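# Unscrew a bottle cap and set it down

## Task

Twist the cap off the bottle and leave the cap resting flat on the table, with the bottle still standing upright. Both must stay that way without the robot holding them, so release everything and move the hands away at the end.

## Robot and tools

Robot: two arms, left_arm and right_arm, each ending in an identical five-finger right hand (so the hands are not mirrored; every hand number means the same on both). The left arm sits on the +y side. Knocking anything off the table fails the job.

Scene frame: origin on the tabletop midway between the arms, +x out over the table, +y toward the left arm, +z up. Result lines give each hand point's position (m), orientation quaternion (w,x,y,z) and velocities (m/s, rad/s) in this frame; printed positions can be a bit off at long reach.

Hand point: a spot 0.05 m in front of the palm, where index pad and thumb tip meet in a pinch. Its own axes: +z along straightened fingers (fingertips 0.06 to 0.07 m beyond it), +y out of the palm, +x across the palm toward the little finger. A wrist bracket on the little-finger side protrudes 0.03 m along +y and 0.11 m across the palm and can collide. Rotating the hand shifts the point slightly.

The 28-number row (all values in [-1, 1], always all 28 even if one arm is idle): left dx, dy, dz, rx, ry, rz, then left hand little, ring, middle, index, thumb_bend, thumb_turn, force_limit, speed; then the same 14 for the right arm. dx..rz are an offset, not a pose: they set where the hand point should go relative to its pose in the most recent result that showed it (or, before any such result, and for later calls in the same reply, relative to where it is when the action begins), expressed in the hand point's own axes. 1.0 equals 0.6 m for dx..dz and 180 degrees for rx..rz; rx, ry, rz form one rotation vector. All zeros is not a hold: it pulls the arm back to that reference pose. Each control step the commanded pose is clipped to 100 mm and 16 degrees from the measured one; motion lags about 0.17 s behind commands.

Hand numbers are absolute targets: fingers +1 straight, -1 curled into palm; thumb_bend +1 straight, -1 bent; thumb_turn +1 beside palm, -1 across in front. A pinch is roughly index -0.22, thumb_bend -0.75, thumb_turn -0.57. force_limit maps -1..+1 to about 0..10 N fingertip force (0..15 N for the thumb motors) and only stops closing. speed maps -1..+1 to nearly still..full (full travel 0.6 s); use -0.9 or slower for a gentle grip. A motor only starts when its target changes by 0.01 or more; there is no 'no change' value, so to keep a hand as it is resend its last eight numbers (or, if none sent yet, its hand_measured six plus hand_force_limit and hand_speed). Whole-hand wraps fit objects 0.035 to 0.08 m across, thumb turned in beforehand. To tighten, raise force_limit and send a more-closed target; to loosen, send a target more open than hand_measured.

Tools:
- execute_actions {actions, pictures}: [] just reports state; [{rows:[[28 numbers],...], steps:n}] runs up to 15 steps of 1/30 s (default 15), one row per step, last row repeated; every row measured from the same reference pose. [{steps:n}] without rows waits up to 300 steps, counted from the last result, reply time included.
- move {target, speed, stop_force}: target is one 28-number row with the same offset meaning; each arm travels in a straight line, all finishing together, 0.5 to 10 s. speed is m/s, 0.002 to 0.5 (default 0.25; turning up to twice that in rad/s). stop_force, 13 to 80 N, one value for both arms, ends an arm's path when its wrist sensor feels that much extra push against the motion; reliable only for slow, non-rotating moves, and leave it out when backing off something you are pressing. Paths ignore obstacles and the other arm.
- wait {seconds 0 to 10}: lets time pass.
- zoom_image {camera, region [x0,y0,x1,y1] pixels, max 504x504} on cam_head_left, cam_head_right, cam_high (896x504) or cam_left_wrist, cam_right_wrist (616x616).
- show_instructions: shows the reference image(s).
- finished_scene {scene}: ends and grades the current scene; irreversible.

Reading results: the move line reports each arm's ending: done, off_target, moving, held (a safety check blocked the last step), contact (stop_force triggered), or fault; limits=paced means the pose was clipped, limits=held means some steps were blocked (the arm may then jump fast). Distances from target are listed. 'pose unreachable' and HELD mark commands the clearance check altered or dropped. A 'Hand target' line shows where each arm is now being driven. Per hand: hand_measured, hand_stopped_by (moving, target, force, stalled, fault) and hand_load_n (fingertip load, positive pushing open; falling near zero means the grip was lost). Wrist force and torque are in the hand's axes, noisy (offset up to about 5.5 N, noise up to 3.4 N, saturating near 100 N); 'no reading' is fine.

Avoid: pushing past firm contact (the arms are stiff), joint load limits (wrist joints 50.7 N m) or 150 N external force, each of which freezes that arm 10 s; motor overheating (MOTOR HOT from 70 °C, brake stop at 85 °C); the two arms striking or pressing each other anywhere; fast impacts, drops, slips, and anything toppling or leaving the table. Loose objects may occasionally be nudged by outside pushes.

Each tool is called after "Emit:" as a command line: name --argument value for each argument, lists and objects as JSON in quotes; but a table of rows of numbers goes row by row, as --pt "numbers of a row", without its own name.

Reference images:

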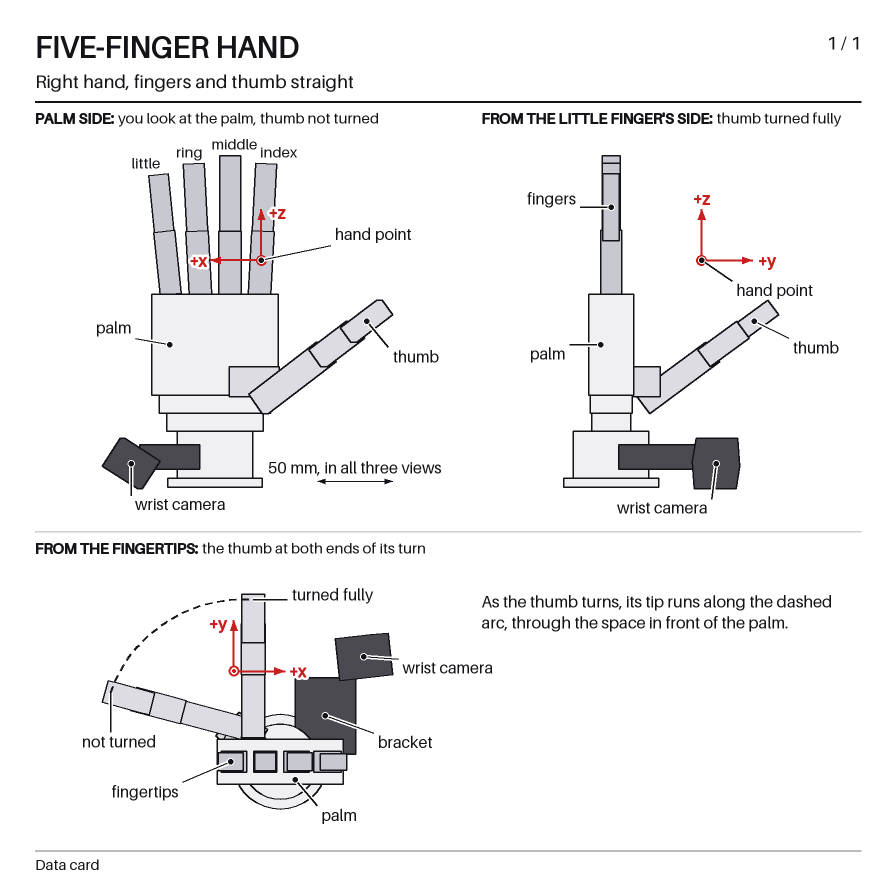

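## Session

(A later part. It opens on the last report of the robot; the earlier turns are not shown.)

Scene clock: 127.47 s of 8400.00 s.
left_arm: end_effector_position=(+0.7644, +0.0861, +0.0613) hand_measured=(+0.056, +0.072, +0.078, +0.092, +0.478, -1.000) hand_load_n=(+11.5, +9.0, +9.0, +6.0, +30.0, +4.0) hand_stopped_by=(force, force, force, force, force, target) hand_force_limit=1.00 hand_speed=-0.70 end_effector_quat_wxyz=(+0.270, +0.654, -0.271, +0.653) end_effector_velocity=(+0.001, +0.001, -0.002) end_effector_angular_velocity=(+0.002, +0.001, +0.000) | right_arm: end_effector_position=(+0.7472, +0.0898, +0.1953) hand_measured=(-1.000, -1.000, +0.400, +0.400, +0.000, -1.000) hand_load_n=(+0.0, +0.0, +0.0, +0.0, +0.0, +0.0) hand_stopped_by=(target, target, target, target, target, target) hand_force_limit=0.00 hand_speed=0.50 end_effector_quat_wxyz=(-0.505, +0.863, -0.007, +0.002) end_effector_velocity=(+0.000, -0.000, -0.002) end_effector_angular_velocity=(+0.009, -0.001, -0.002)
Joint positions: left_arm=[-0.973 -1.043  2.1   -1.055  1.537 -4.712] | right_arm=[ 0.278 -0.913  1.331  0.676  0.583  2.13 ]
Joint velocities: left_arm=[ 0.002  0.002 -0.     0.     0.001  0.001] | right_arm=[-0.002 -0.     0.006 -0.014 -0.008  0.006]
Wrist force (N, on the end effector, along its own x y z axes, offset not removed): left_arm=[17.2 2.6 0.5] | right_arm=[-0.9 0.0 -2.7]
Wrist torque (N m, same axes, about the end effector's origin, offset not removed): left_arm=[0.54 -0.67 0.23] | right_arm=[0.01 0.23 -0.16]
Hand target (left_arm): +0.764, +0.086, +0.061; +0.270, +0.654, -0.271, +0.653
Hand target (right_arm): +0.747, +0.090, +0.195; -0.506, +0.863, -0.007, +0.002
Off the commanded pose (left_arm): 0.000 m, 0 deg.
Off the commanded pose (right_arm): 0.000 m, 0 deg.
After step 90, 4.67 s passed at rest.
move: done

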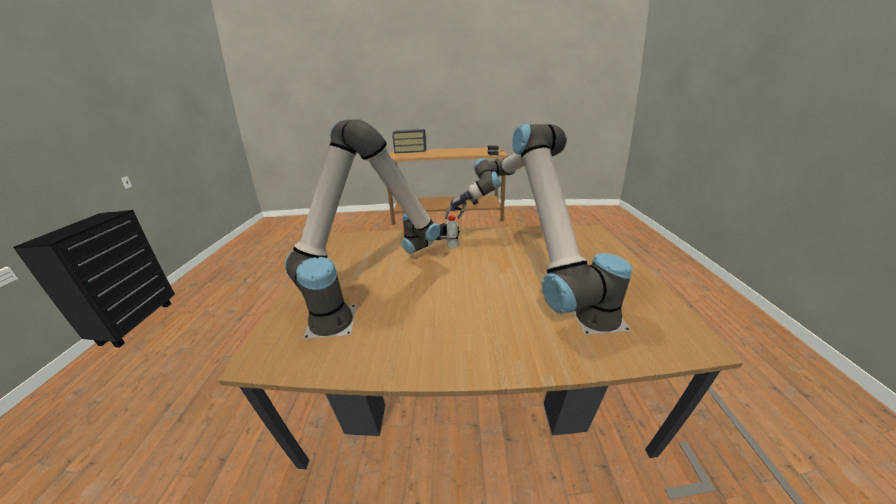

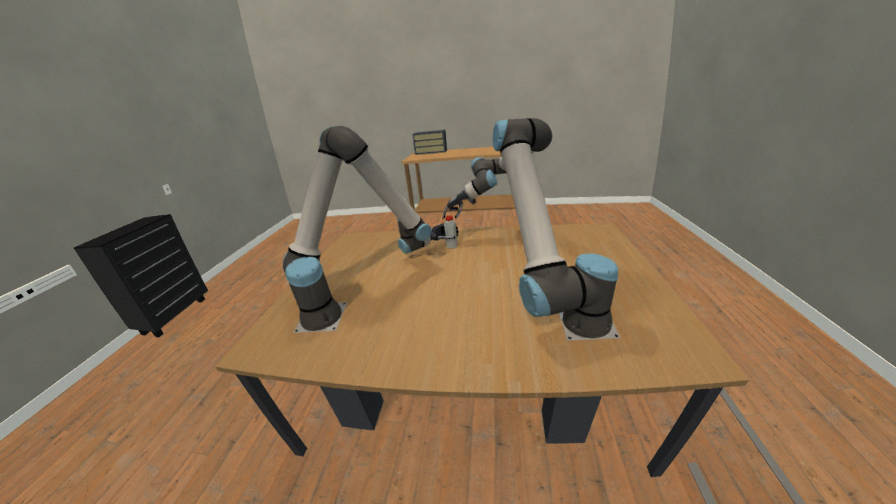

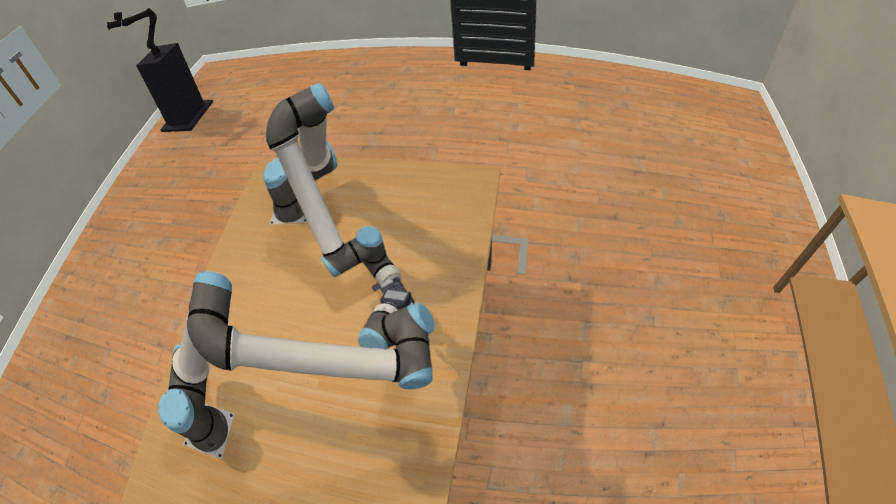

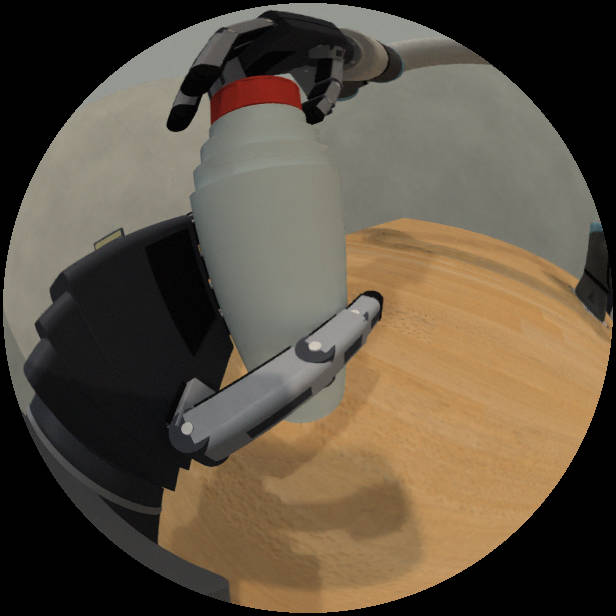

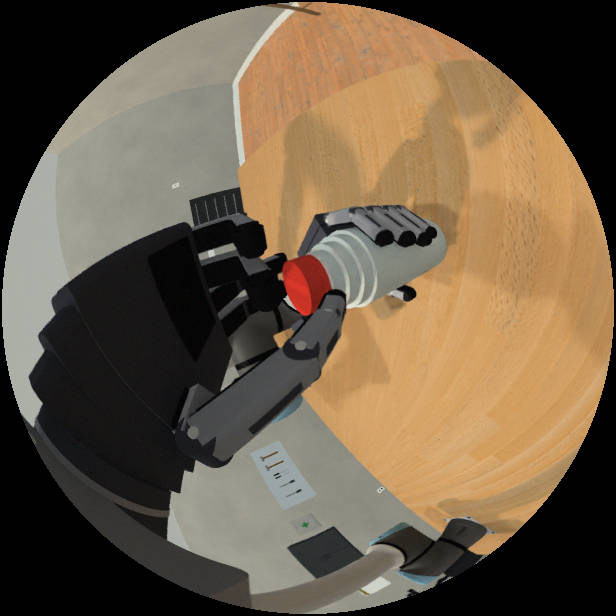

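Emit:
move --target '[0,0,0,0,0,0,-1,-1,-1,-1,-1,-1,1,-0.7,-0.005,0.001,0.012,0,0,0,-1,-1,-0.5,-0.5,-1,-1,1,-0.85]' --speed 0.04

Emit:
zoom_image --camera "cam_head_right" --region '[420, 185, 480, 240]'

Emit:
zoom_image --camera "cam_right_wrist" --region '[220, 180, 440, 360]'

Scene clock: 136.60 s of 8400.00 s.
left_arm: end_effector_position=(+0.7644, +0.0861, +0.0613) hand_measured=(+0.056, +0.072, +0.078, +0.092, +0.478, -1.000) hand_load_n=(+12.0, +9.0, +8.5, +5.5, +30.5, +4.0) hand_stopped_by=(force, force, force, force, force, target) hand_force_limit=1.00 hand_speed=-0.70 end_effector_quat_wxyz=(+0.270, +0.654, -0.271, +0.653) end_effector_velocity=(+0.000, +0.000, -0.001) end_effector_angular_velocity=(+0.001, +0.001, +0.001) | right_arm: end_effector_position=(+0.7443, +0.0958, +0.1912) hand_measured=(-1.000, -1.000, +0.224, +0.182, -0.282, -1.000) hand_load_n=(+0.0, +0.0, +8.5, +13.5, +14.0, +1.0) hand_stopped_by=(target, target, force, force, force, target) hand_force_limit=1.00 hand_speed=-0.85 end_effector_quat_wxyz=(-0.505, +0.863, -0.007, +0.002) end_effector_velocity=(+0.000, +0.000, +0.001) end_effector_angular_velocity=(+0.001, -0.001, +0.001)
Joint positions: left_arm=[-0.973 -1.043  2.1   -1.055  1.537 -4.712] | right_arm=[ 0.286 -0.911  1.333  0.66   0.587  2.144]
Joint velocities: left_arm=[ 0.     0.001 -0.     0.    -0.     0.   ] | right_arm=[ 0.    -0.    -0.    -0.    -0.001 -0.   ]
Wrist force (N, on the end effector, along its own x y z axes, offset not removed): left_arm=[15.2 14.5 9.9] | right_arm=[-1.2 -6.3 7.3]
Wrist torque (N m, same axes, about the end effector's origin, offset not removed): left_arm=[0.65 -1.31 0.68] | right_arm=[0.39 0.07 -0.14]
Hand target (left_arm): +0.764, +0.086, +0.061; +0.270, +0.654, -0.271, +0.653
Hand target (right_arm): +0.744, +0.096, +0.191; -0.505, +0.863, -0.007, +0.002
Off the commanded pose (left_arm): 0.000 m, 0 deg.
Off the commanded pose (right_arm): 0.000 m, 0 deg.
After step 90, 3.90 s passed at rest.
move: done

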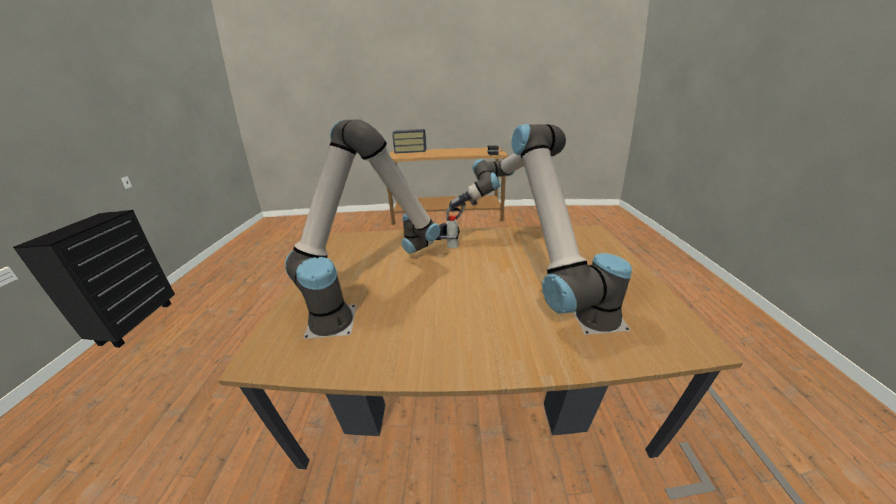

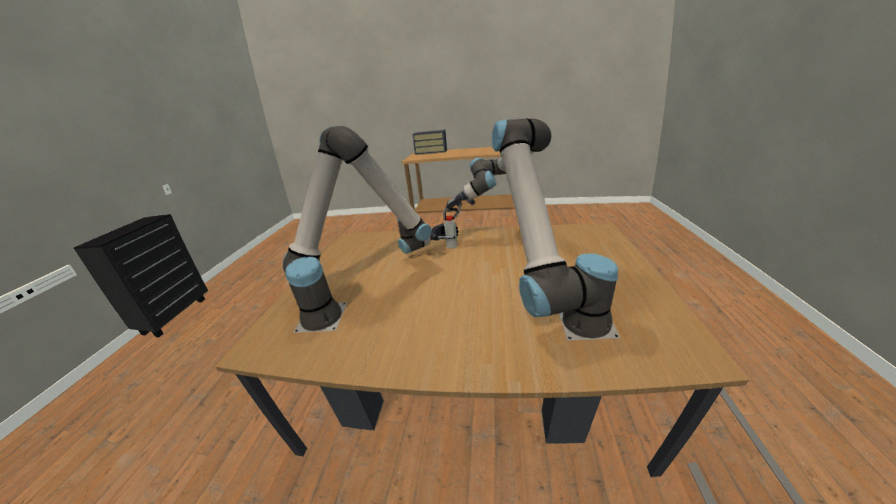

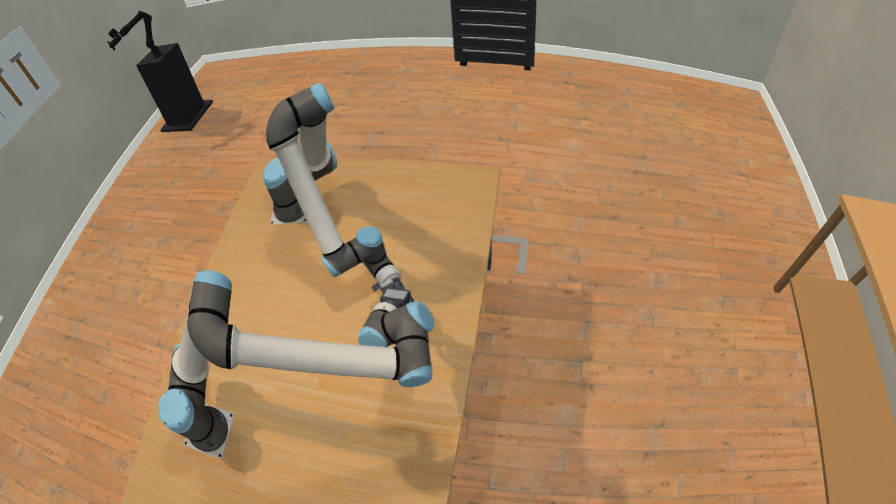

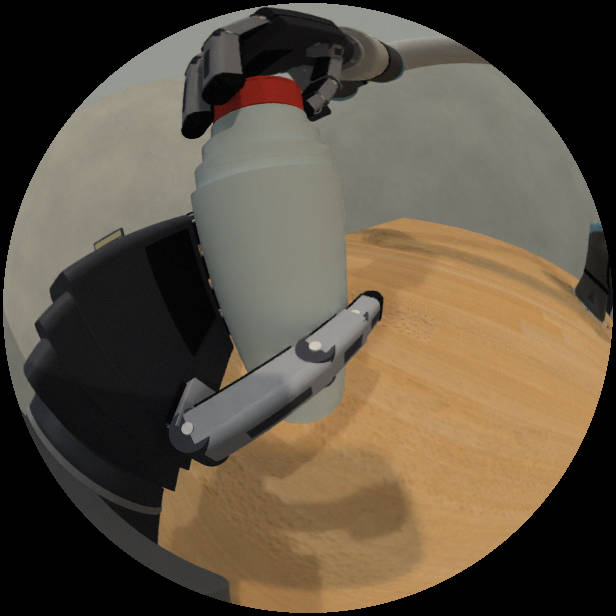

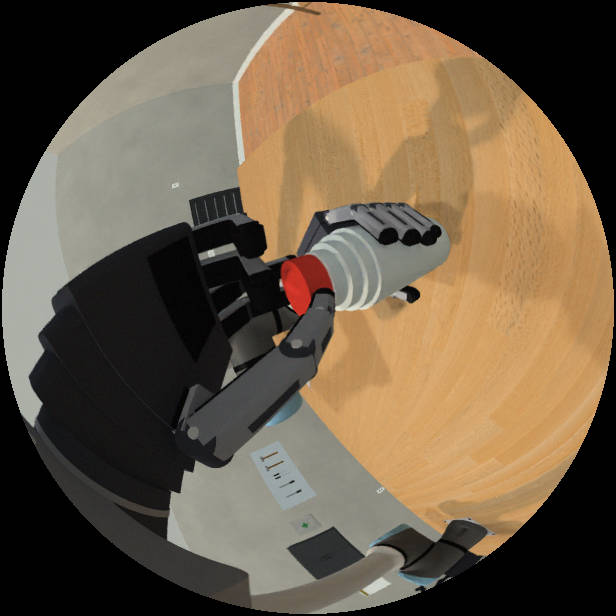

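Region (420, 185, 480, 240) of cam_head_right's 896x504 image, scaled by 8.400, with more detail than that image has; it fills the top 462 rows of this view, and the rest is white.

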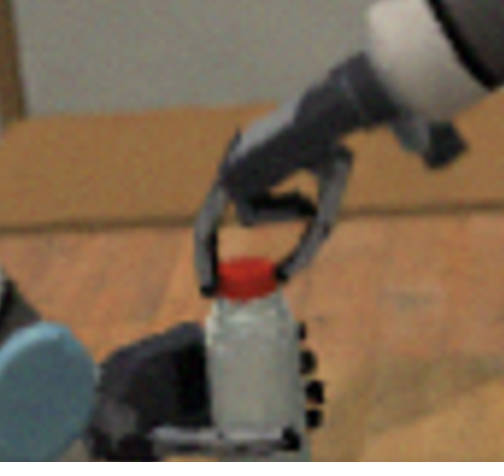

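Region (220, 180, 440, 360) of cam_right_wrist's 616x616 image, scaled by 2.291, with more detail than that image has; it fills the top 412 rows of this view, and the rest is white.

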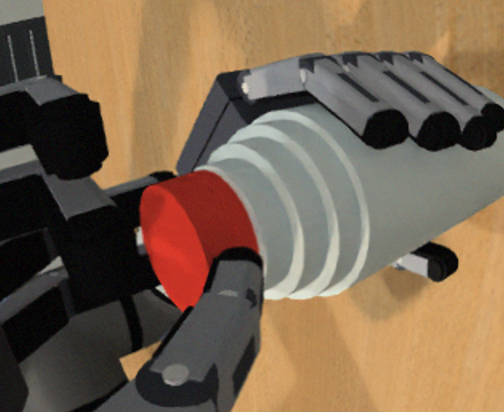

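Emit:
move --target '[0,0,0,0,0,0,-1,-1,-1,-1,-1,-1,1,-0.7,0.0052,0.0027,-0.0048,0,-0.0969,-0.0544,-1,-1,-0.5,-0.5,-1,-1,1,-0.85]' --speed 0.08

Emit:
zoom_image --camera "cam_right_wrist" --region '[220, 180, 440, 360]'

Scene clock: 149.27 s of 8400.00 s.
left_arm: end_effector_position=(+0.7644, +0.0861, +0.0613) hand_measured=(+0.056, +0.072, +0.078, +0.092, +0.480, -1.000) hand_load_n=(+11.0, +8.5, +8.0, +5.5, +30.0, +4.0) hand_stopped_by=(force, force, force, force, force, target) hand_force_limit=1.00 hand_speed=-0.70 end_effector_quat_wxyz=(+0.270, +0.654, -0.271, +0.653) end_effector_velocity=(+0.001, +0.001, +0.001) end_effector_angular_velocity=(+0.000, -0.001, +0.001) | right_arm: end_effector_position=(+0.7475, +0.0926, +0.1913) hand_measured=(-1.000, -1.000, +0.224, +0.182, -0.282, -1.000) hand_load_n=(+0.0, +0.0, +6.5, +11.0, +14.0, -1.0) hand_stopped_by=(target, target, force, force, force, target) hand_force_limit=1.00 hand_speed=-0.85 end_effector_quat_wxyz=(-0.499, +0.851, +0.141, -0.085) end_effector_velocity=(+0.000, -0.000, +0.000) end_effector_angular_velocity=(+0.001, -0.002, +0.018)
Joint positions: left_arm=[-0.973 -1.043  2.1   -1.055  1.537 -4.712] | right_arm=[ 0.283 -0.728  1.132  1.25   0.512  1.48 ]
Joint velocities: left_arm=[ 0.001 -0.001  0.    -0.    -0.     0.001] | right_arm=[ 0.     0.008 -0.009  0.03   0.001 -0.036]
Wrist force (N, on the end effector, along its own x y z axes, offset not removed): left_arm=[19.8 6.3 -1.8] | right_arm=[0.9 -1.9 -2.0]
Wrist torque (N m, same axes, about the end effector's origin, offset not removed): left_arm=[0.55 -0.89 0.41] | right_arm=[-0.10 0.55 -0.15]
Hand target (left_arm): +0.764, +0.086, +0.061; +0.270, +0.654, -0.271, +0.653
Hand target (right_arm): +0.747, +0.093, +0.191; -0.499, +0.851, +0.142, -0.086
Off the commanded pose (left_arm): 0.000 m, 0 deg.
Off the commanded pose (right_arm): 0.000 m, 0 deg.
After step 90, 7.10 s passed at rest.
move: done

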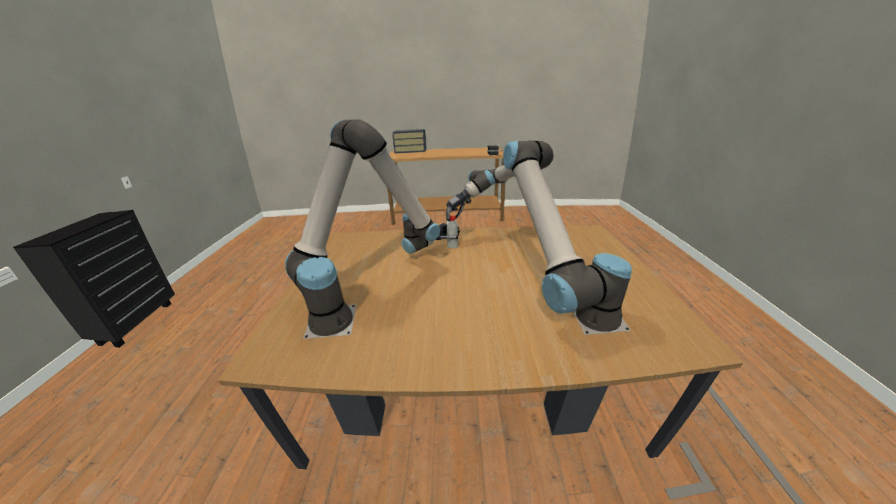

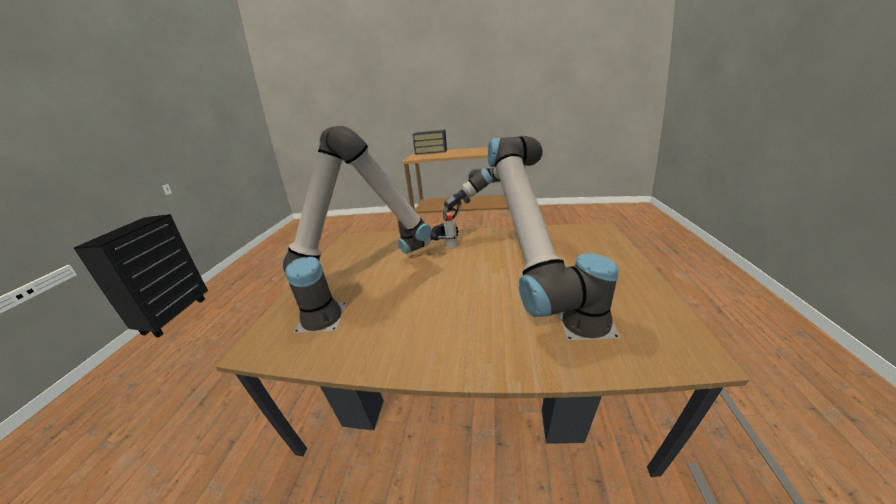

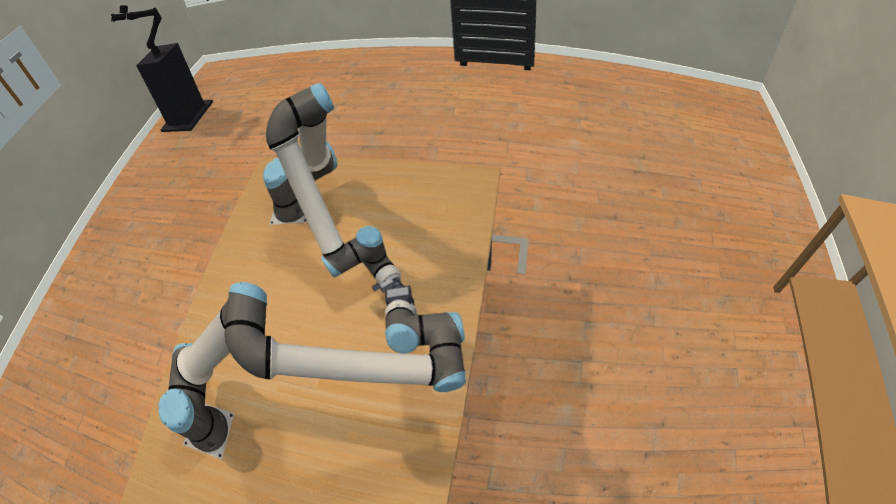

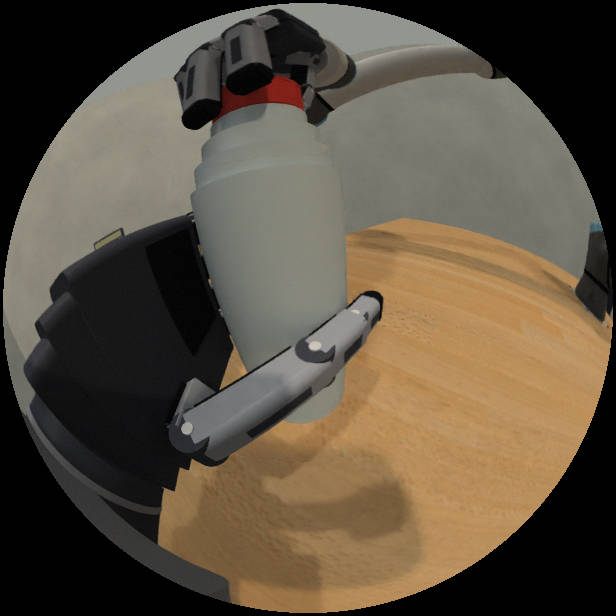

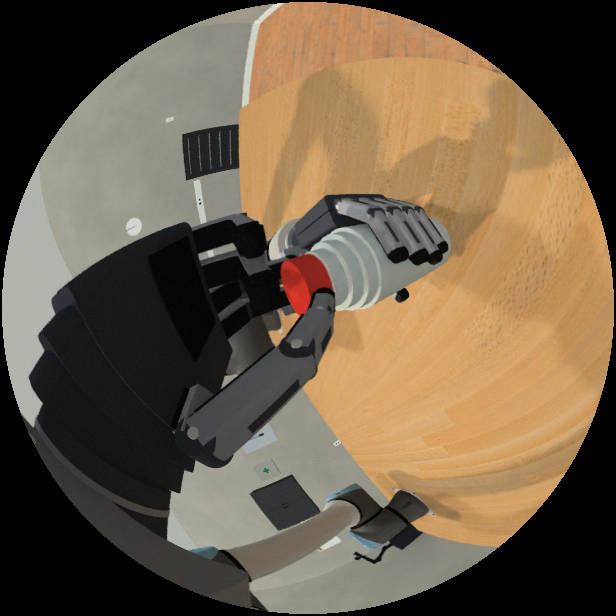

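Region (220, 180, 440, 360) of cam_right_wrist's 616x616 image, scaled by 2.291, with more detail than that image has; it fills the top 412 rows of this view, and the rest is white.

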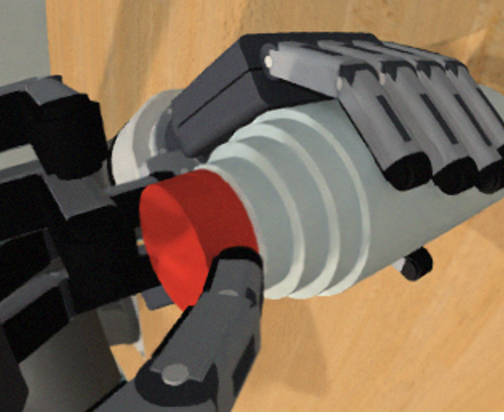

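Emit:
execute_actions --actions '[{"rows":[[0,0,0,0,0,0,-1,-1,-1,-1,-1,-1,1,-0.7,0,0,0,0,0,0,-1,-1,0.45,0.45,0.15,-1,1,0.5]],"steps":5}]' --pictures false

Emit:
move --target '[0,0,0,0,0,0,-1,-1,-1,-1,-1,-1,1,-0.7,0.0067,-0.0147,0.0262,0,0.436,0.245,-1,-1,0.45,0.45,0.15,-1,1,0.5]' --speed 0.25

Emit:
move --target '[0,0,0,0,0,0,-1,-1,-1,-1,-1,-1,1,-0.7,0,0,0,0,0,0,-1,-1,-0.5,-0.5,-1,-1,1,-0.75]'

Emit:
zoom_image --camera "cam_high" --region '[350, 270, 440, 340]'

Scene clock: 162.23 s of 8400.00 s.
left_arm: end_effector_position=(+0.7643, +0.0861, +0.0613) hand_measured=(+0.056, +0.072, +0.078, +0.092, +0.480, -1.000) hand_load_n=(+9.0, +7.5, +8.5, +7.0, +28.5, +3.0) hand_stopped_by=(force, force, force, force, force, target) hand_force_limit=1.00 hand_speed=-0.70 end_effector_quat_wxyz=(+0.270, +0.654, -0.271, +0.653) end_effector_velocity=(+0.001, +0.000, +0.000) end_effector_angular_velocity=(+0.000, -0.001, +0.001) | right_arm: end_effector_position=(+0.7476, +0.0926, +0.1912) hand_measured=(-1.000, -1.000, +0.380, +0.340, -0.188, -1.000) hand_load_n=(+0.0, +0.0, +0.5, +0.5, +0.0, +0.0) hand_stopped_by=(target, target, moving, moving, moving, target) hand_force_limit=1.00 hand_speed=0.50 end_effector_quat_wxyz=(-0.499, +0.851, +0.142, -0.085) end_effector_velocity=(-0.000, +0.000, -0.000) end_effector_angular_velocity=(-0.001, -0.000, -0.007)
Joint positions: left_arm=[-0.973 -1.043  2.1   -1.055  1.537 -4.712] | right_arm=[ 0.283 -0.728  1.131  1.252  0.512  1.478]
Joint velocities: left_arm=[ 0.001 -0.    -0.    -0.     0.     0.001] | right_arm=[ 0.    -0.003  0.004 -0.014  0.001  0.015]
Wrist force (N, on the end effector, along its own x y z axes, offset not removed): left_arm=[13.9 2.4 -3.7] | right_arm=[-2.3 -2.6 -0.5]
Wrist torque (N m, same axes, about the end effector's origin, offset not removed): left_arm=[0.56 -0.75 0.21] | right_arm=[-0.59 0.40 -0.31]
Hand target (left_arm): +0.764, +0.086, +0.061; +0.270, +0.654, -0.271, +0.653
Hand target (right_arm): +0.747, +0.093, +0.191; -0.499, +0.851, +0.141, -0.085
Off the commanded pose (left_arm): 0.000 m, 0 deg.
Off the commanded pose (right_arm): 0.000 m, 0 deg.
Steps of this call (steps 1 to 90: nothing new was sent; then 9.80 s passed at rest; steps 91 to 95: all 5 steps of this action). Readings (end_effector_position | what the end effector reports):
91: left_arm (+0.7644, +0.0861, +0.0613) | right_arm (+0.7475, +0.0925, +0.1913) | left_arm hand_measured=(+0.056, +0.072, +0.078, +0.092, +0.480, -1.000) hand_load_n=(+11.0, +8.5, +8.0, +5.5, +30.0, +4.0) hand_stopped_by=(force, force, force, force, force, target) hand_force_limit=1.00 hand_speed=-0.70 | right_arm hand_measured=(-1.000, -1.000, +0.224, +0.182, -0.282, -1.000) hand_load_n=(+0.0, +0.0, +6.5, +11.0, +14.0, -1.0) hand_stopped_by=(target, target, moving, moving, moving, target) hand_force_limit=1.00 hand_speed=0.50
92: left_arm (+0.7644, +0.0861, +0.0613) | right_arm (+0.7475, +0.0925, +0.1912) | left_arm hand_measured=(+0.056, +0.072, +0.078, +0.092, +0.480, -1.000) hand_load_n=(+11.0, +8.5, +8.0, +5.5, +30.0, +4.0) hand_stopped_by=(force, force, force, force, force, target) hand_force_limit=1.00 hand_speed=-0.70 | right_arm hand_measured=(-1.000, -1.000, +0.224, +0.182, -0.282, -1.000) hand_load_n=(+0.0, +0.0, +6.5, +11.0, +14.0, -1.0) hand_stopped_by=(target, target, moving, moving, moving, target) hand_force_limit=1.00 hand_speed=0.50
94: left_arm (+0.7644, +0.0861, +0.0613) | right_arm (+0.7476, +0.0926, +0.1912) | left_arm hand_measured=(+0.056, +0.072, +0.078, +0.092, +0.480, -1.000) hand_load_n=(+9.0, +7.5, +8.5, +6.5, +28.5, +3.0) hand_stopped_by=(force, force, force, force, force, target) hand_force_limit=1.00 hand_speed=-0.70 | right_arm hand_measured=(-1.000, -1.000, +0.298, +0.256, -0.240, -1.000) hand_load_n=(+0.0, +0.0, +0.5, +0.5, +1.0, -0.5) hand_stopped_by=(target, target, moving, moving, moving, target) hand_force_limit=1.00 hand_speed=0.50
95: the state above

Scene clock: 166.37 s of 8400.00 s.
left_arm: end_effector_position=(+0.7643, +0.0861, +0.0613) hand_measured=(+0.056, +0.072, +0.078, +0.092, +0.480, -1.000) hand_load_n=(+9.0, +7.5, +8.5, +7.0, +28.5, +3.0) hand_stopped_by=(force, force, force, force, force, target) hand_force_limit=1.00 hand_speed=-0.70 end_effector_quat_wxyz=(+0.270, +0.654, -0.271, +0.653) end_effector_velocity=(+0.000, +0.000, +0.000) end_effector_angular_velocity=(-0.001, +0.001, +0.001) | right_arm: end_effector_position=(+0.7453, +0.1110, +0.1910) hand_measured=(-1.000, -1.000, +0.450, +0.450, +0.150, -1.000) hand_load_n=(+0.0, +0.0, +0.0, +0.0, +0.0, +0.0) hand_stopped_by=(target, target, target, target, target, target) hand_force_limit=1.00 hand_speed=0.50 end_effector_quat_wxyz=(-0.411, +0.704, -0.501, +0.291) end_effector_velocity=(+0.000, +0.000, +0.000) end_effector_angular_velocity=(-0.001, -0.000, -0.014)
Joint positions: left_arm=[-0.973 -1.043  2.1   -1.055  1.537 -4.712] | right_arm=[ 0.554 -1.153  1.629  0.05   1.763  3.255]
Joint velocities: left_arm=[ 0.    -0.     0.    -0.    -0.    -0.002] | right_arm=[ 0.004  0.002 -0.004  0.004  0.017  0.009]
Wrist force (N, on the end effector, along its own x y z axes, offset not removed): left_arm=[12.3 2.5 -1.9] | right_arm=[1.5 0.0 -3.9]
Wrist torque (N m, same axes, about the end effector's origin, offset not removed): left_arm=[0.49 -0.52 0.09] | right_arm=[0.06 0.02 0.00]
Hand target (left_arm): +0.764, +0.086, +0.061; +0.270, +0.654, -0.271, +0.653
Hand target (right_arm): +0.745, +0.111, +0.191; -0.411, +0.703, -0.502, +0.291
Off the commanded pose (left_arm): 0.000 m, 0 deg.
Off the commanded pose (right_arm): 0.000 m, 0 deg.
move: done

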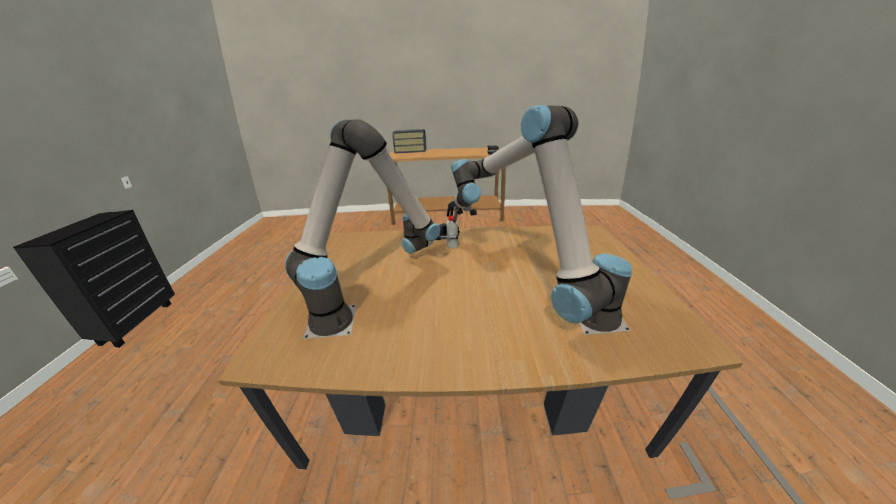

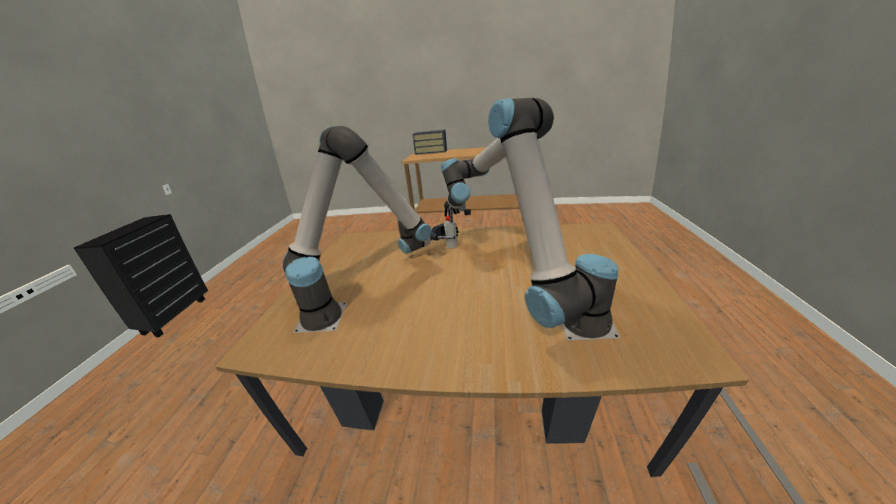

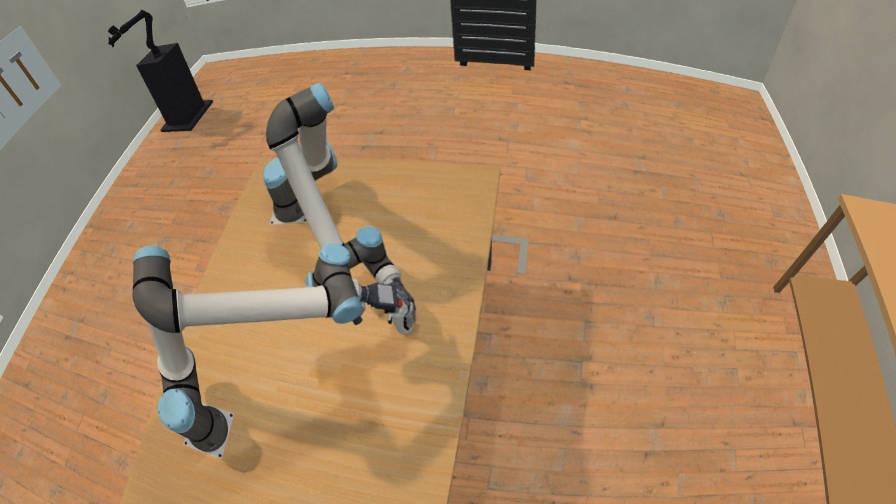

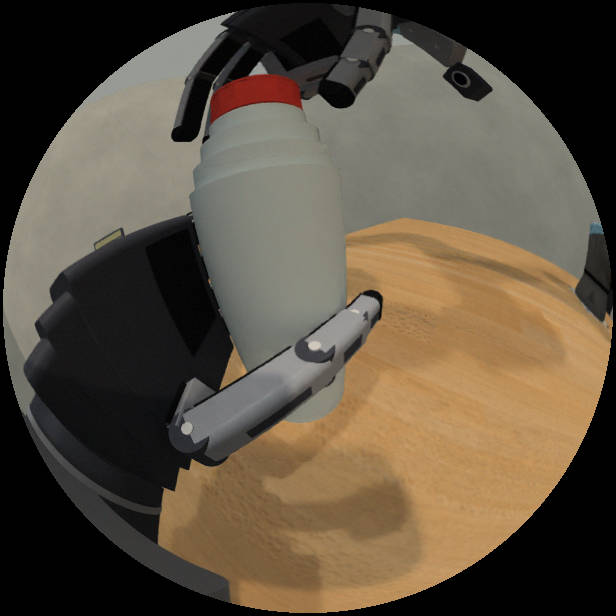

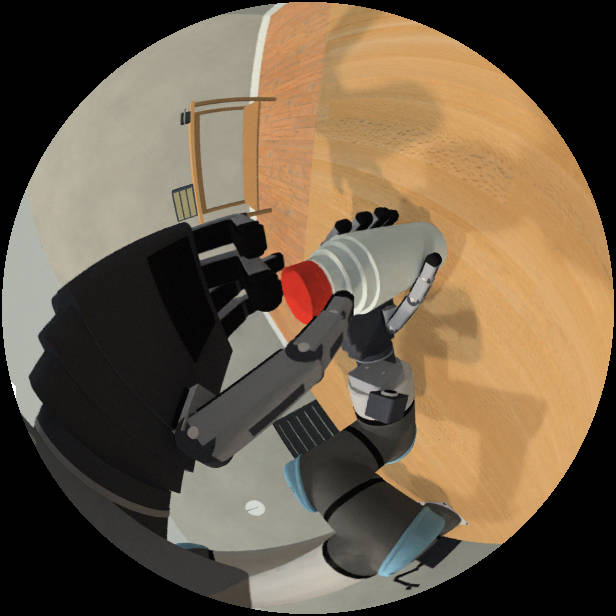

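Scene clock: 168.07 s of 8400.00 s.
left_arm: end_effector_position=(+0.7643, +0.0861, +0.0613) hand_measured=(+0.056, +0.072, +0.078, +0.092, +0.480, -1.000) hand_load_n=(+3.5, +3.0, +6.5, +8.0, +29.0, +3.0) hand_stopped_by=(force, force, force, force, force, target) hand_force_limit=1.00 hand_speed=-0.70 end_effector_quat_wxyz=(+0.270, +0.654, -0.271, +0.653) end_effector_velocity=(-0.001, -0.001, -0.000) end_effector_angular_velocity=(-0.000, -0.000, -0.002) | right_arm: end_effector_position=(+0.7453, +0.1110, +0.1911) hand_measured=(-1.000, -1.000, +0.178, +0.164, -0.194, -1.000) hand_load_n=(+0.0, +0.0, +11.0, +16.0, +14.5, +0.5) hand_stopped_by=(target, target, force, force, force, target) hand_force_limit=1.00 hand_speed=-0.75 end_effector_quat_wxyz=(-0.411, +0.704, -0.501, +0.291) end_effector_velocity=(-0.000, -0.000, +0.001) end_effector_angular_velocity=(+0.001, +0.000, -0.000)
Joint positions: left_arm=[-0.973 -1.043  2.1   -1.055  1.537 -4.712] | right_arm=[ 0.554 -1.153  1.629  0.05   1.763  3.255]
Joint velocities: left_arm=[-0.002  0.    -0.    -0.     0.    -0.   ] | right_arm=[ 0.    -0.002  0.     0.001  0.     0.001]
Wrist force (N, on the end effector, along its own x y z axes, offset not removed): left_arm=[10.9 23.3 -6.5] | right_arm=[0.5 -14.6 5.2]
Wrist torque (N m, same axes, about the end effector's origin, offset not removed): left_arm=[1.18 0.03 0.84] | right_arm=[0.68 -0.08 -0.16]
Hand target (left_arm): +0.764, +0.086, +0.061; +0.270, +0.654, -0.271, +0.653
Hand target (right_arm): +0.745, +0.111, +0.191; -0.411, +0.704, -0.501, +0.291
Off the commanded pose (left_arm): 0.000 m, 0 deg.
Off the commanded pose (right_arm): 0.000 m, 0 deg.
move: done

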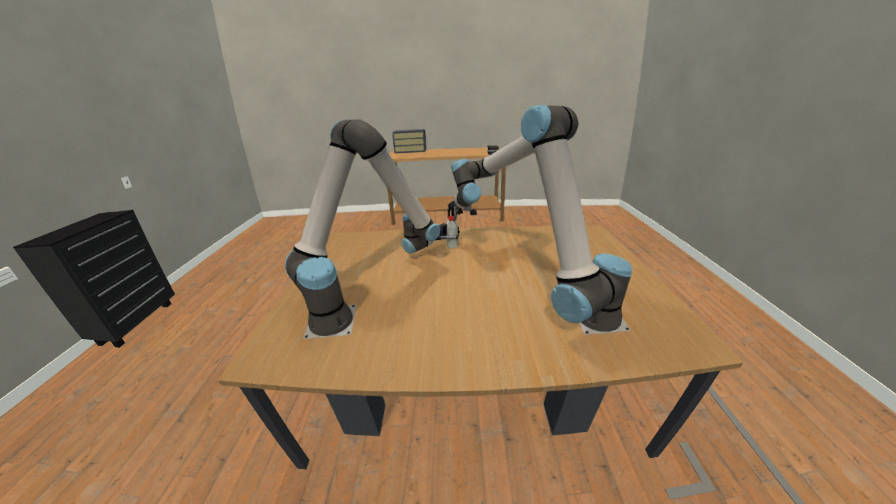

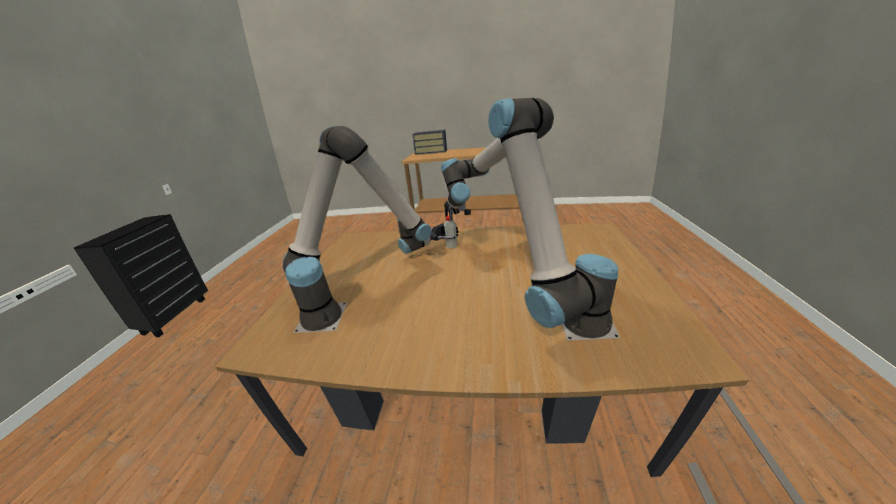

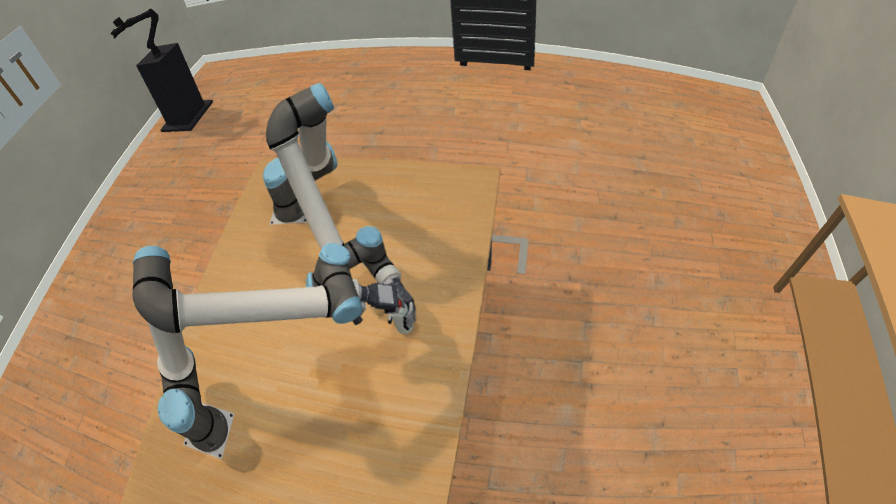

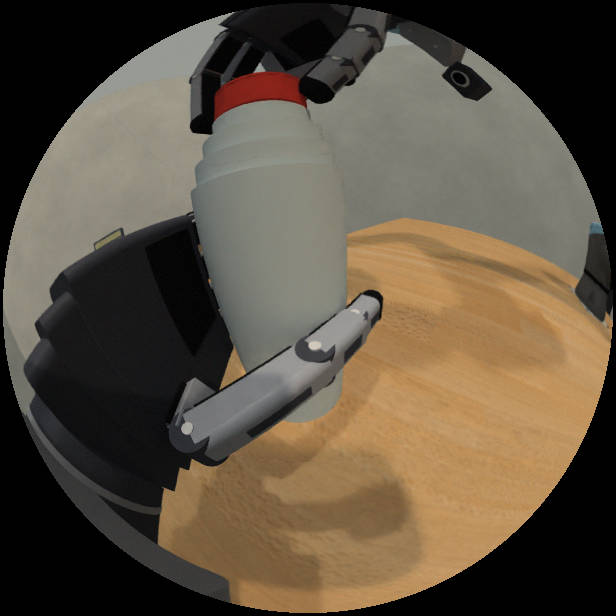

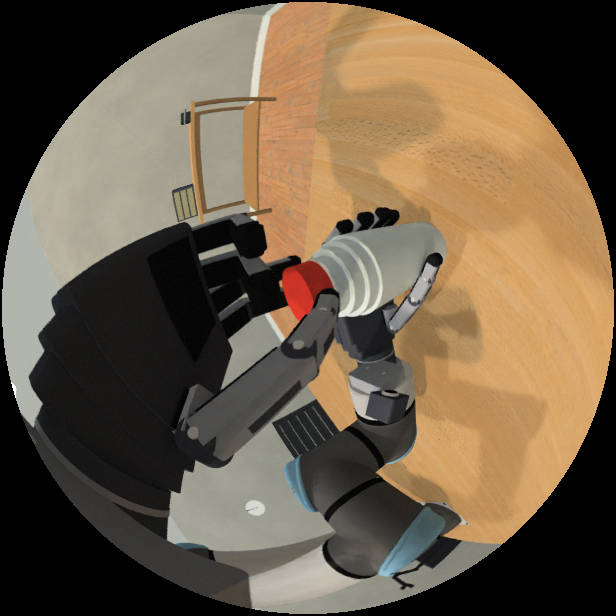

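Region (350, 270, 440, 340) of cam_high's 896x504 image, scaled by 5.600, with more detail than that image has.

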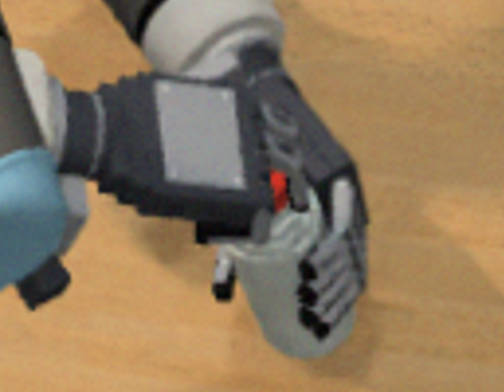

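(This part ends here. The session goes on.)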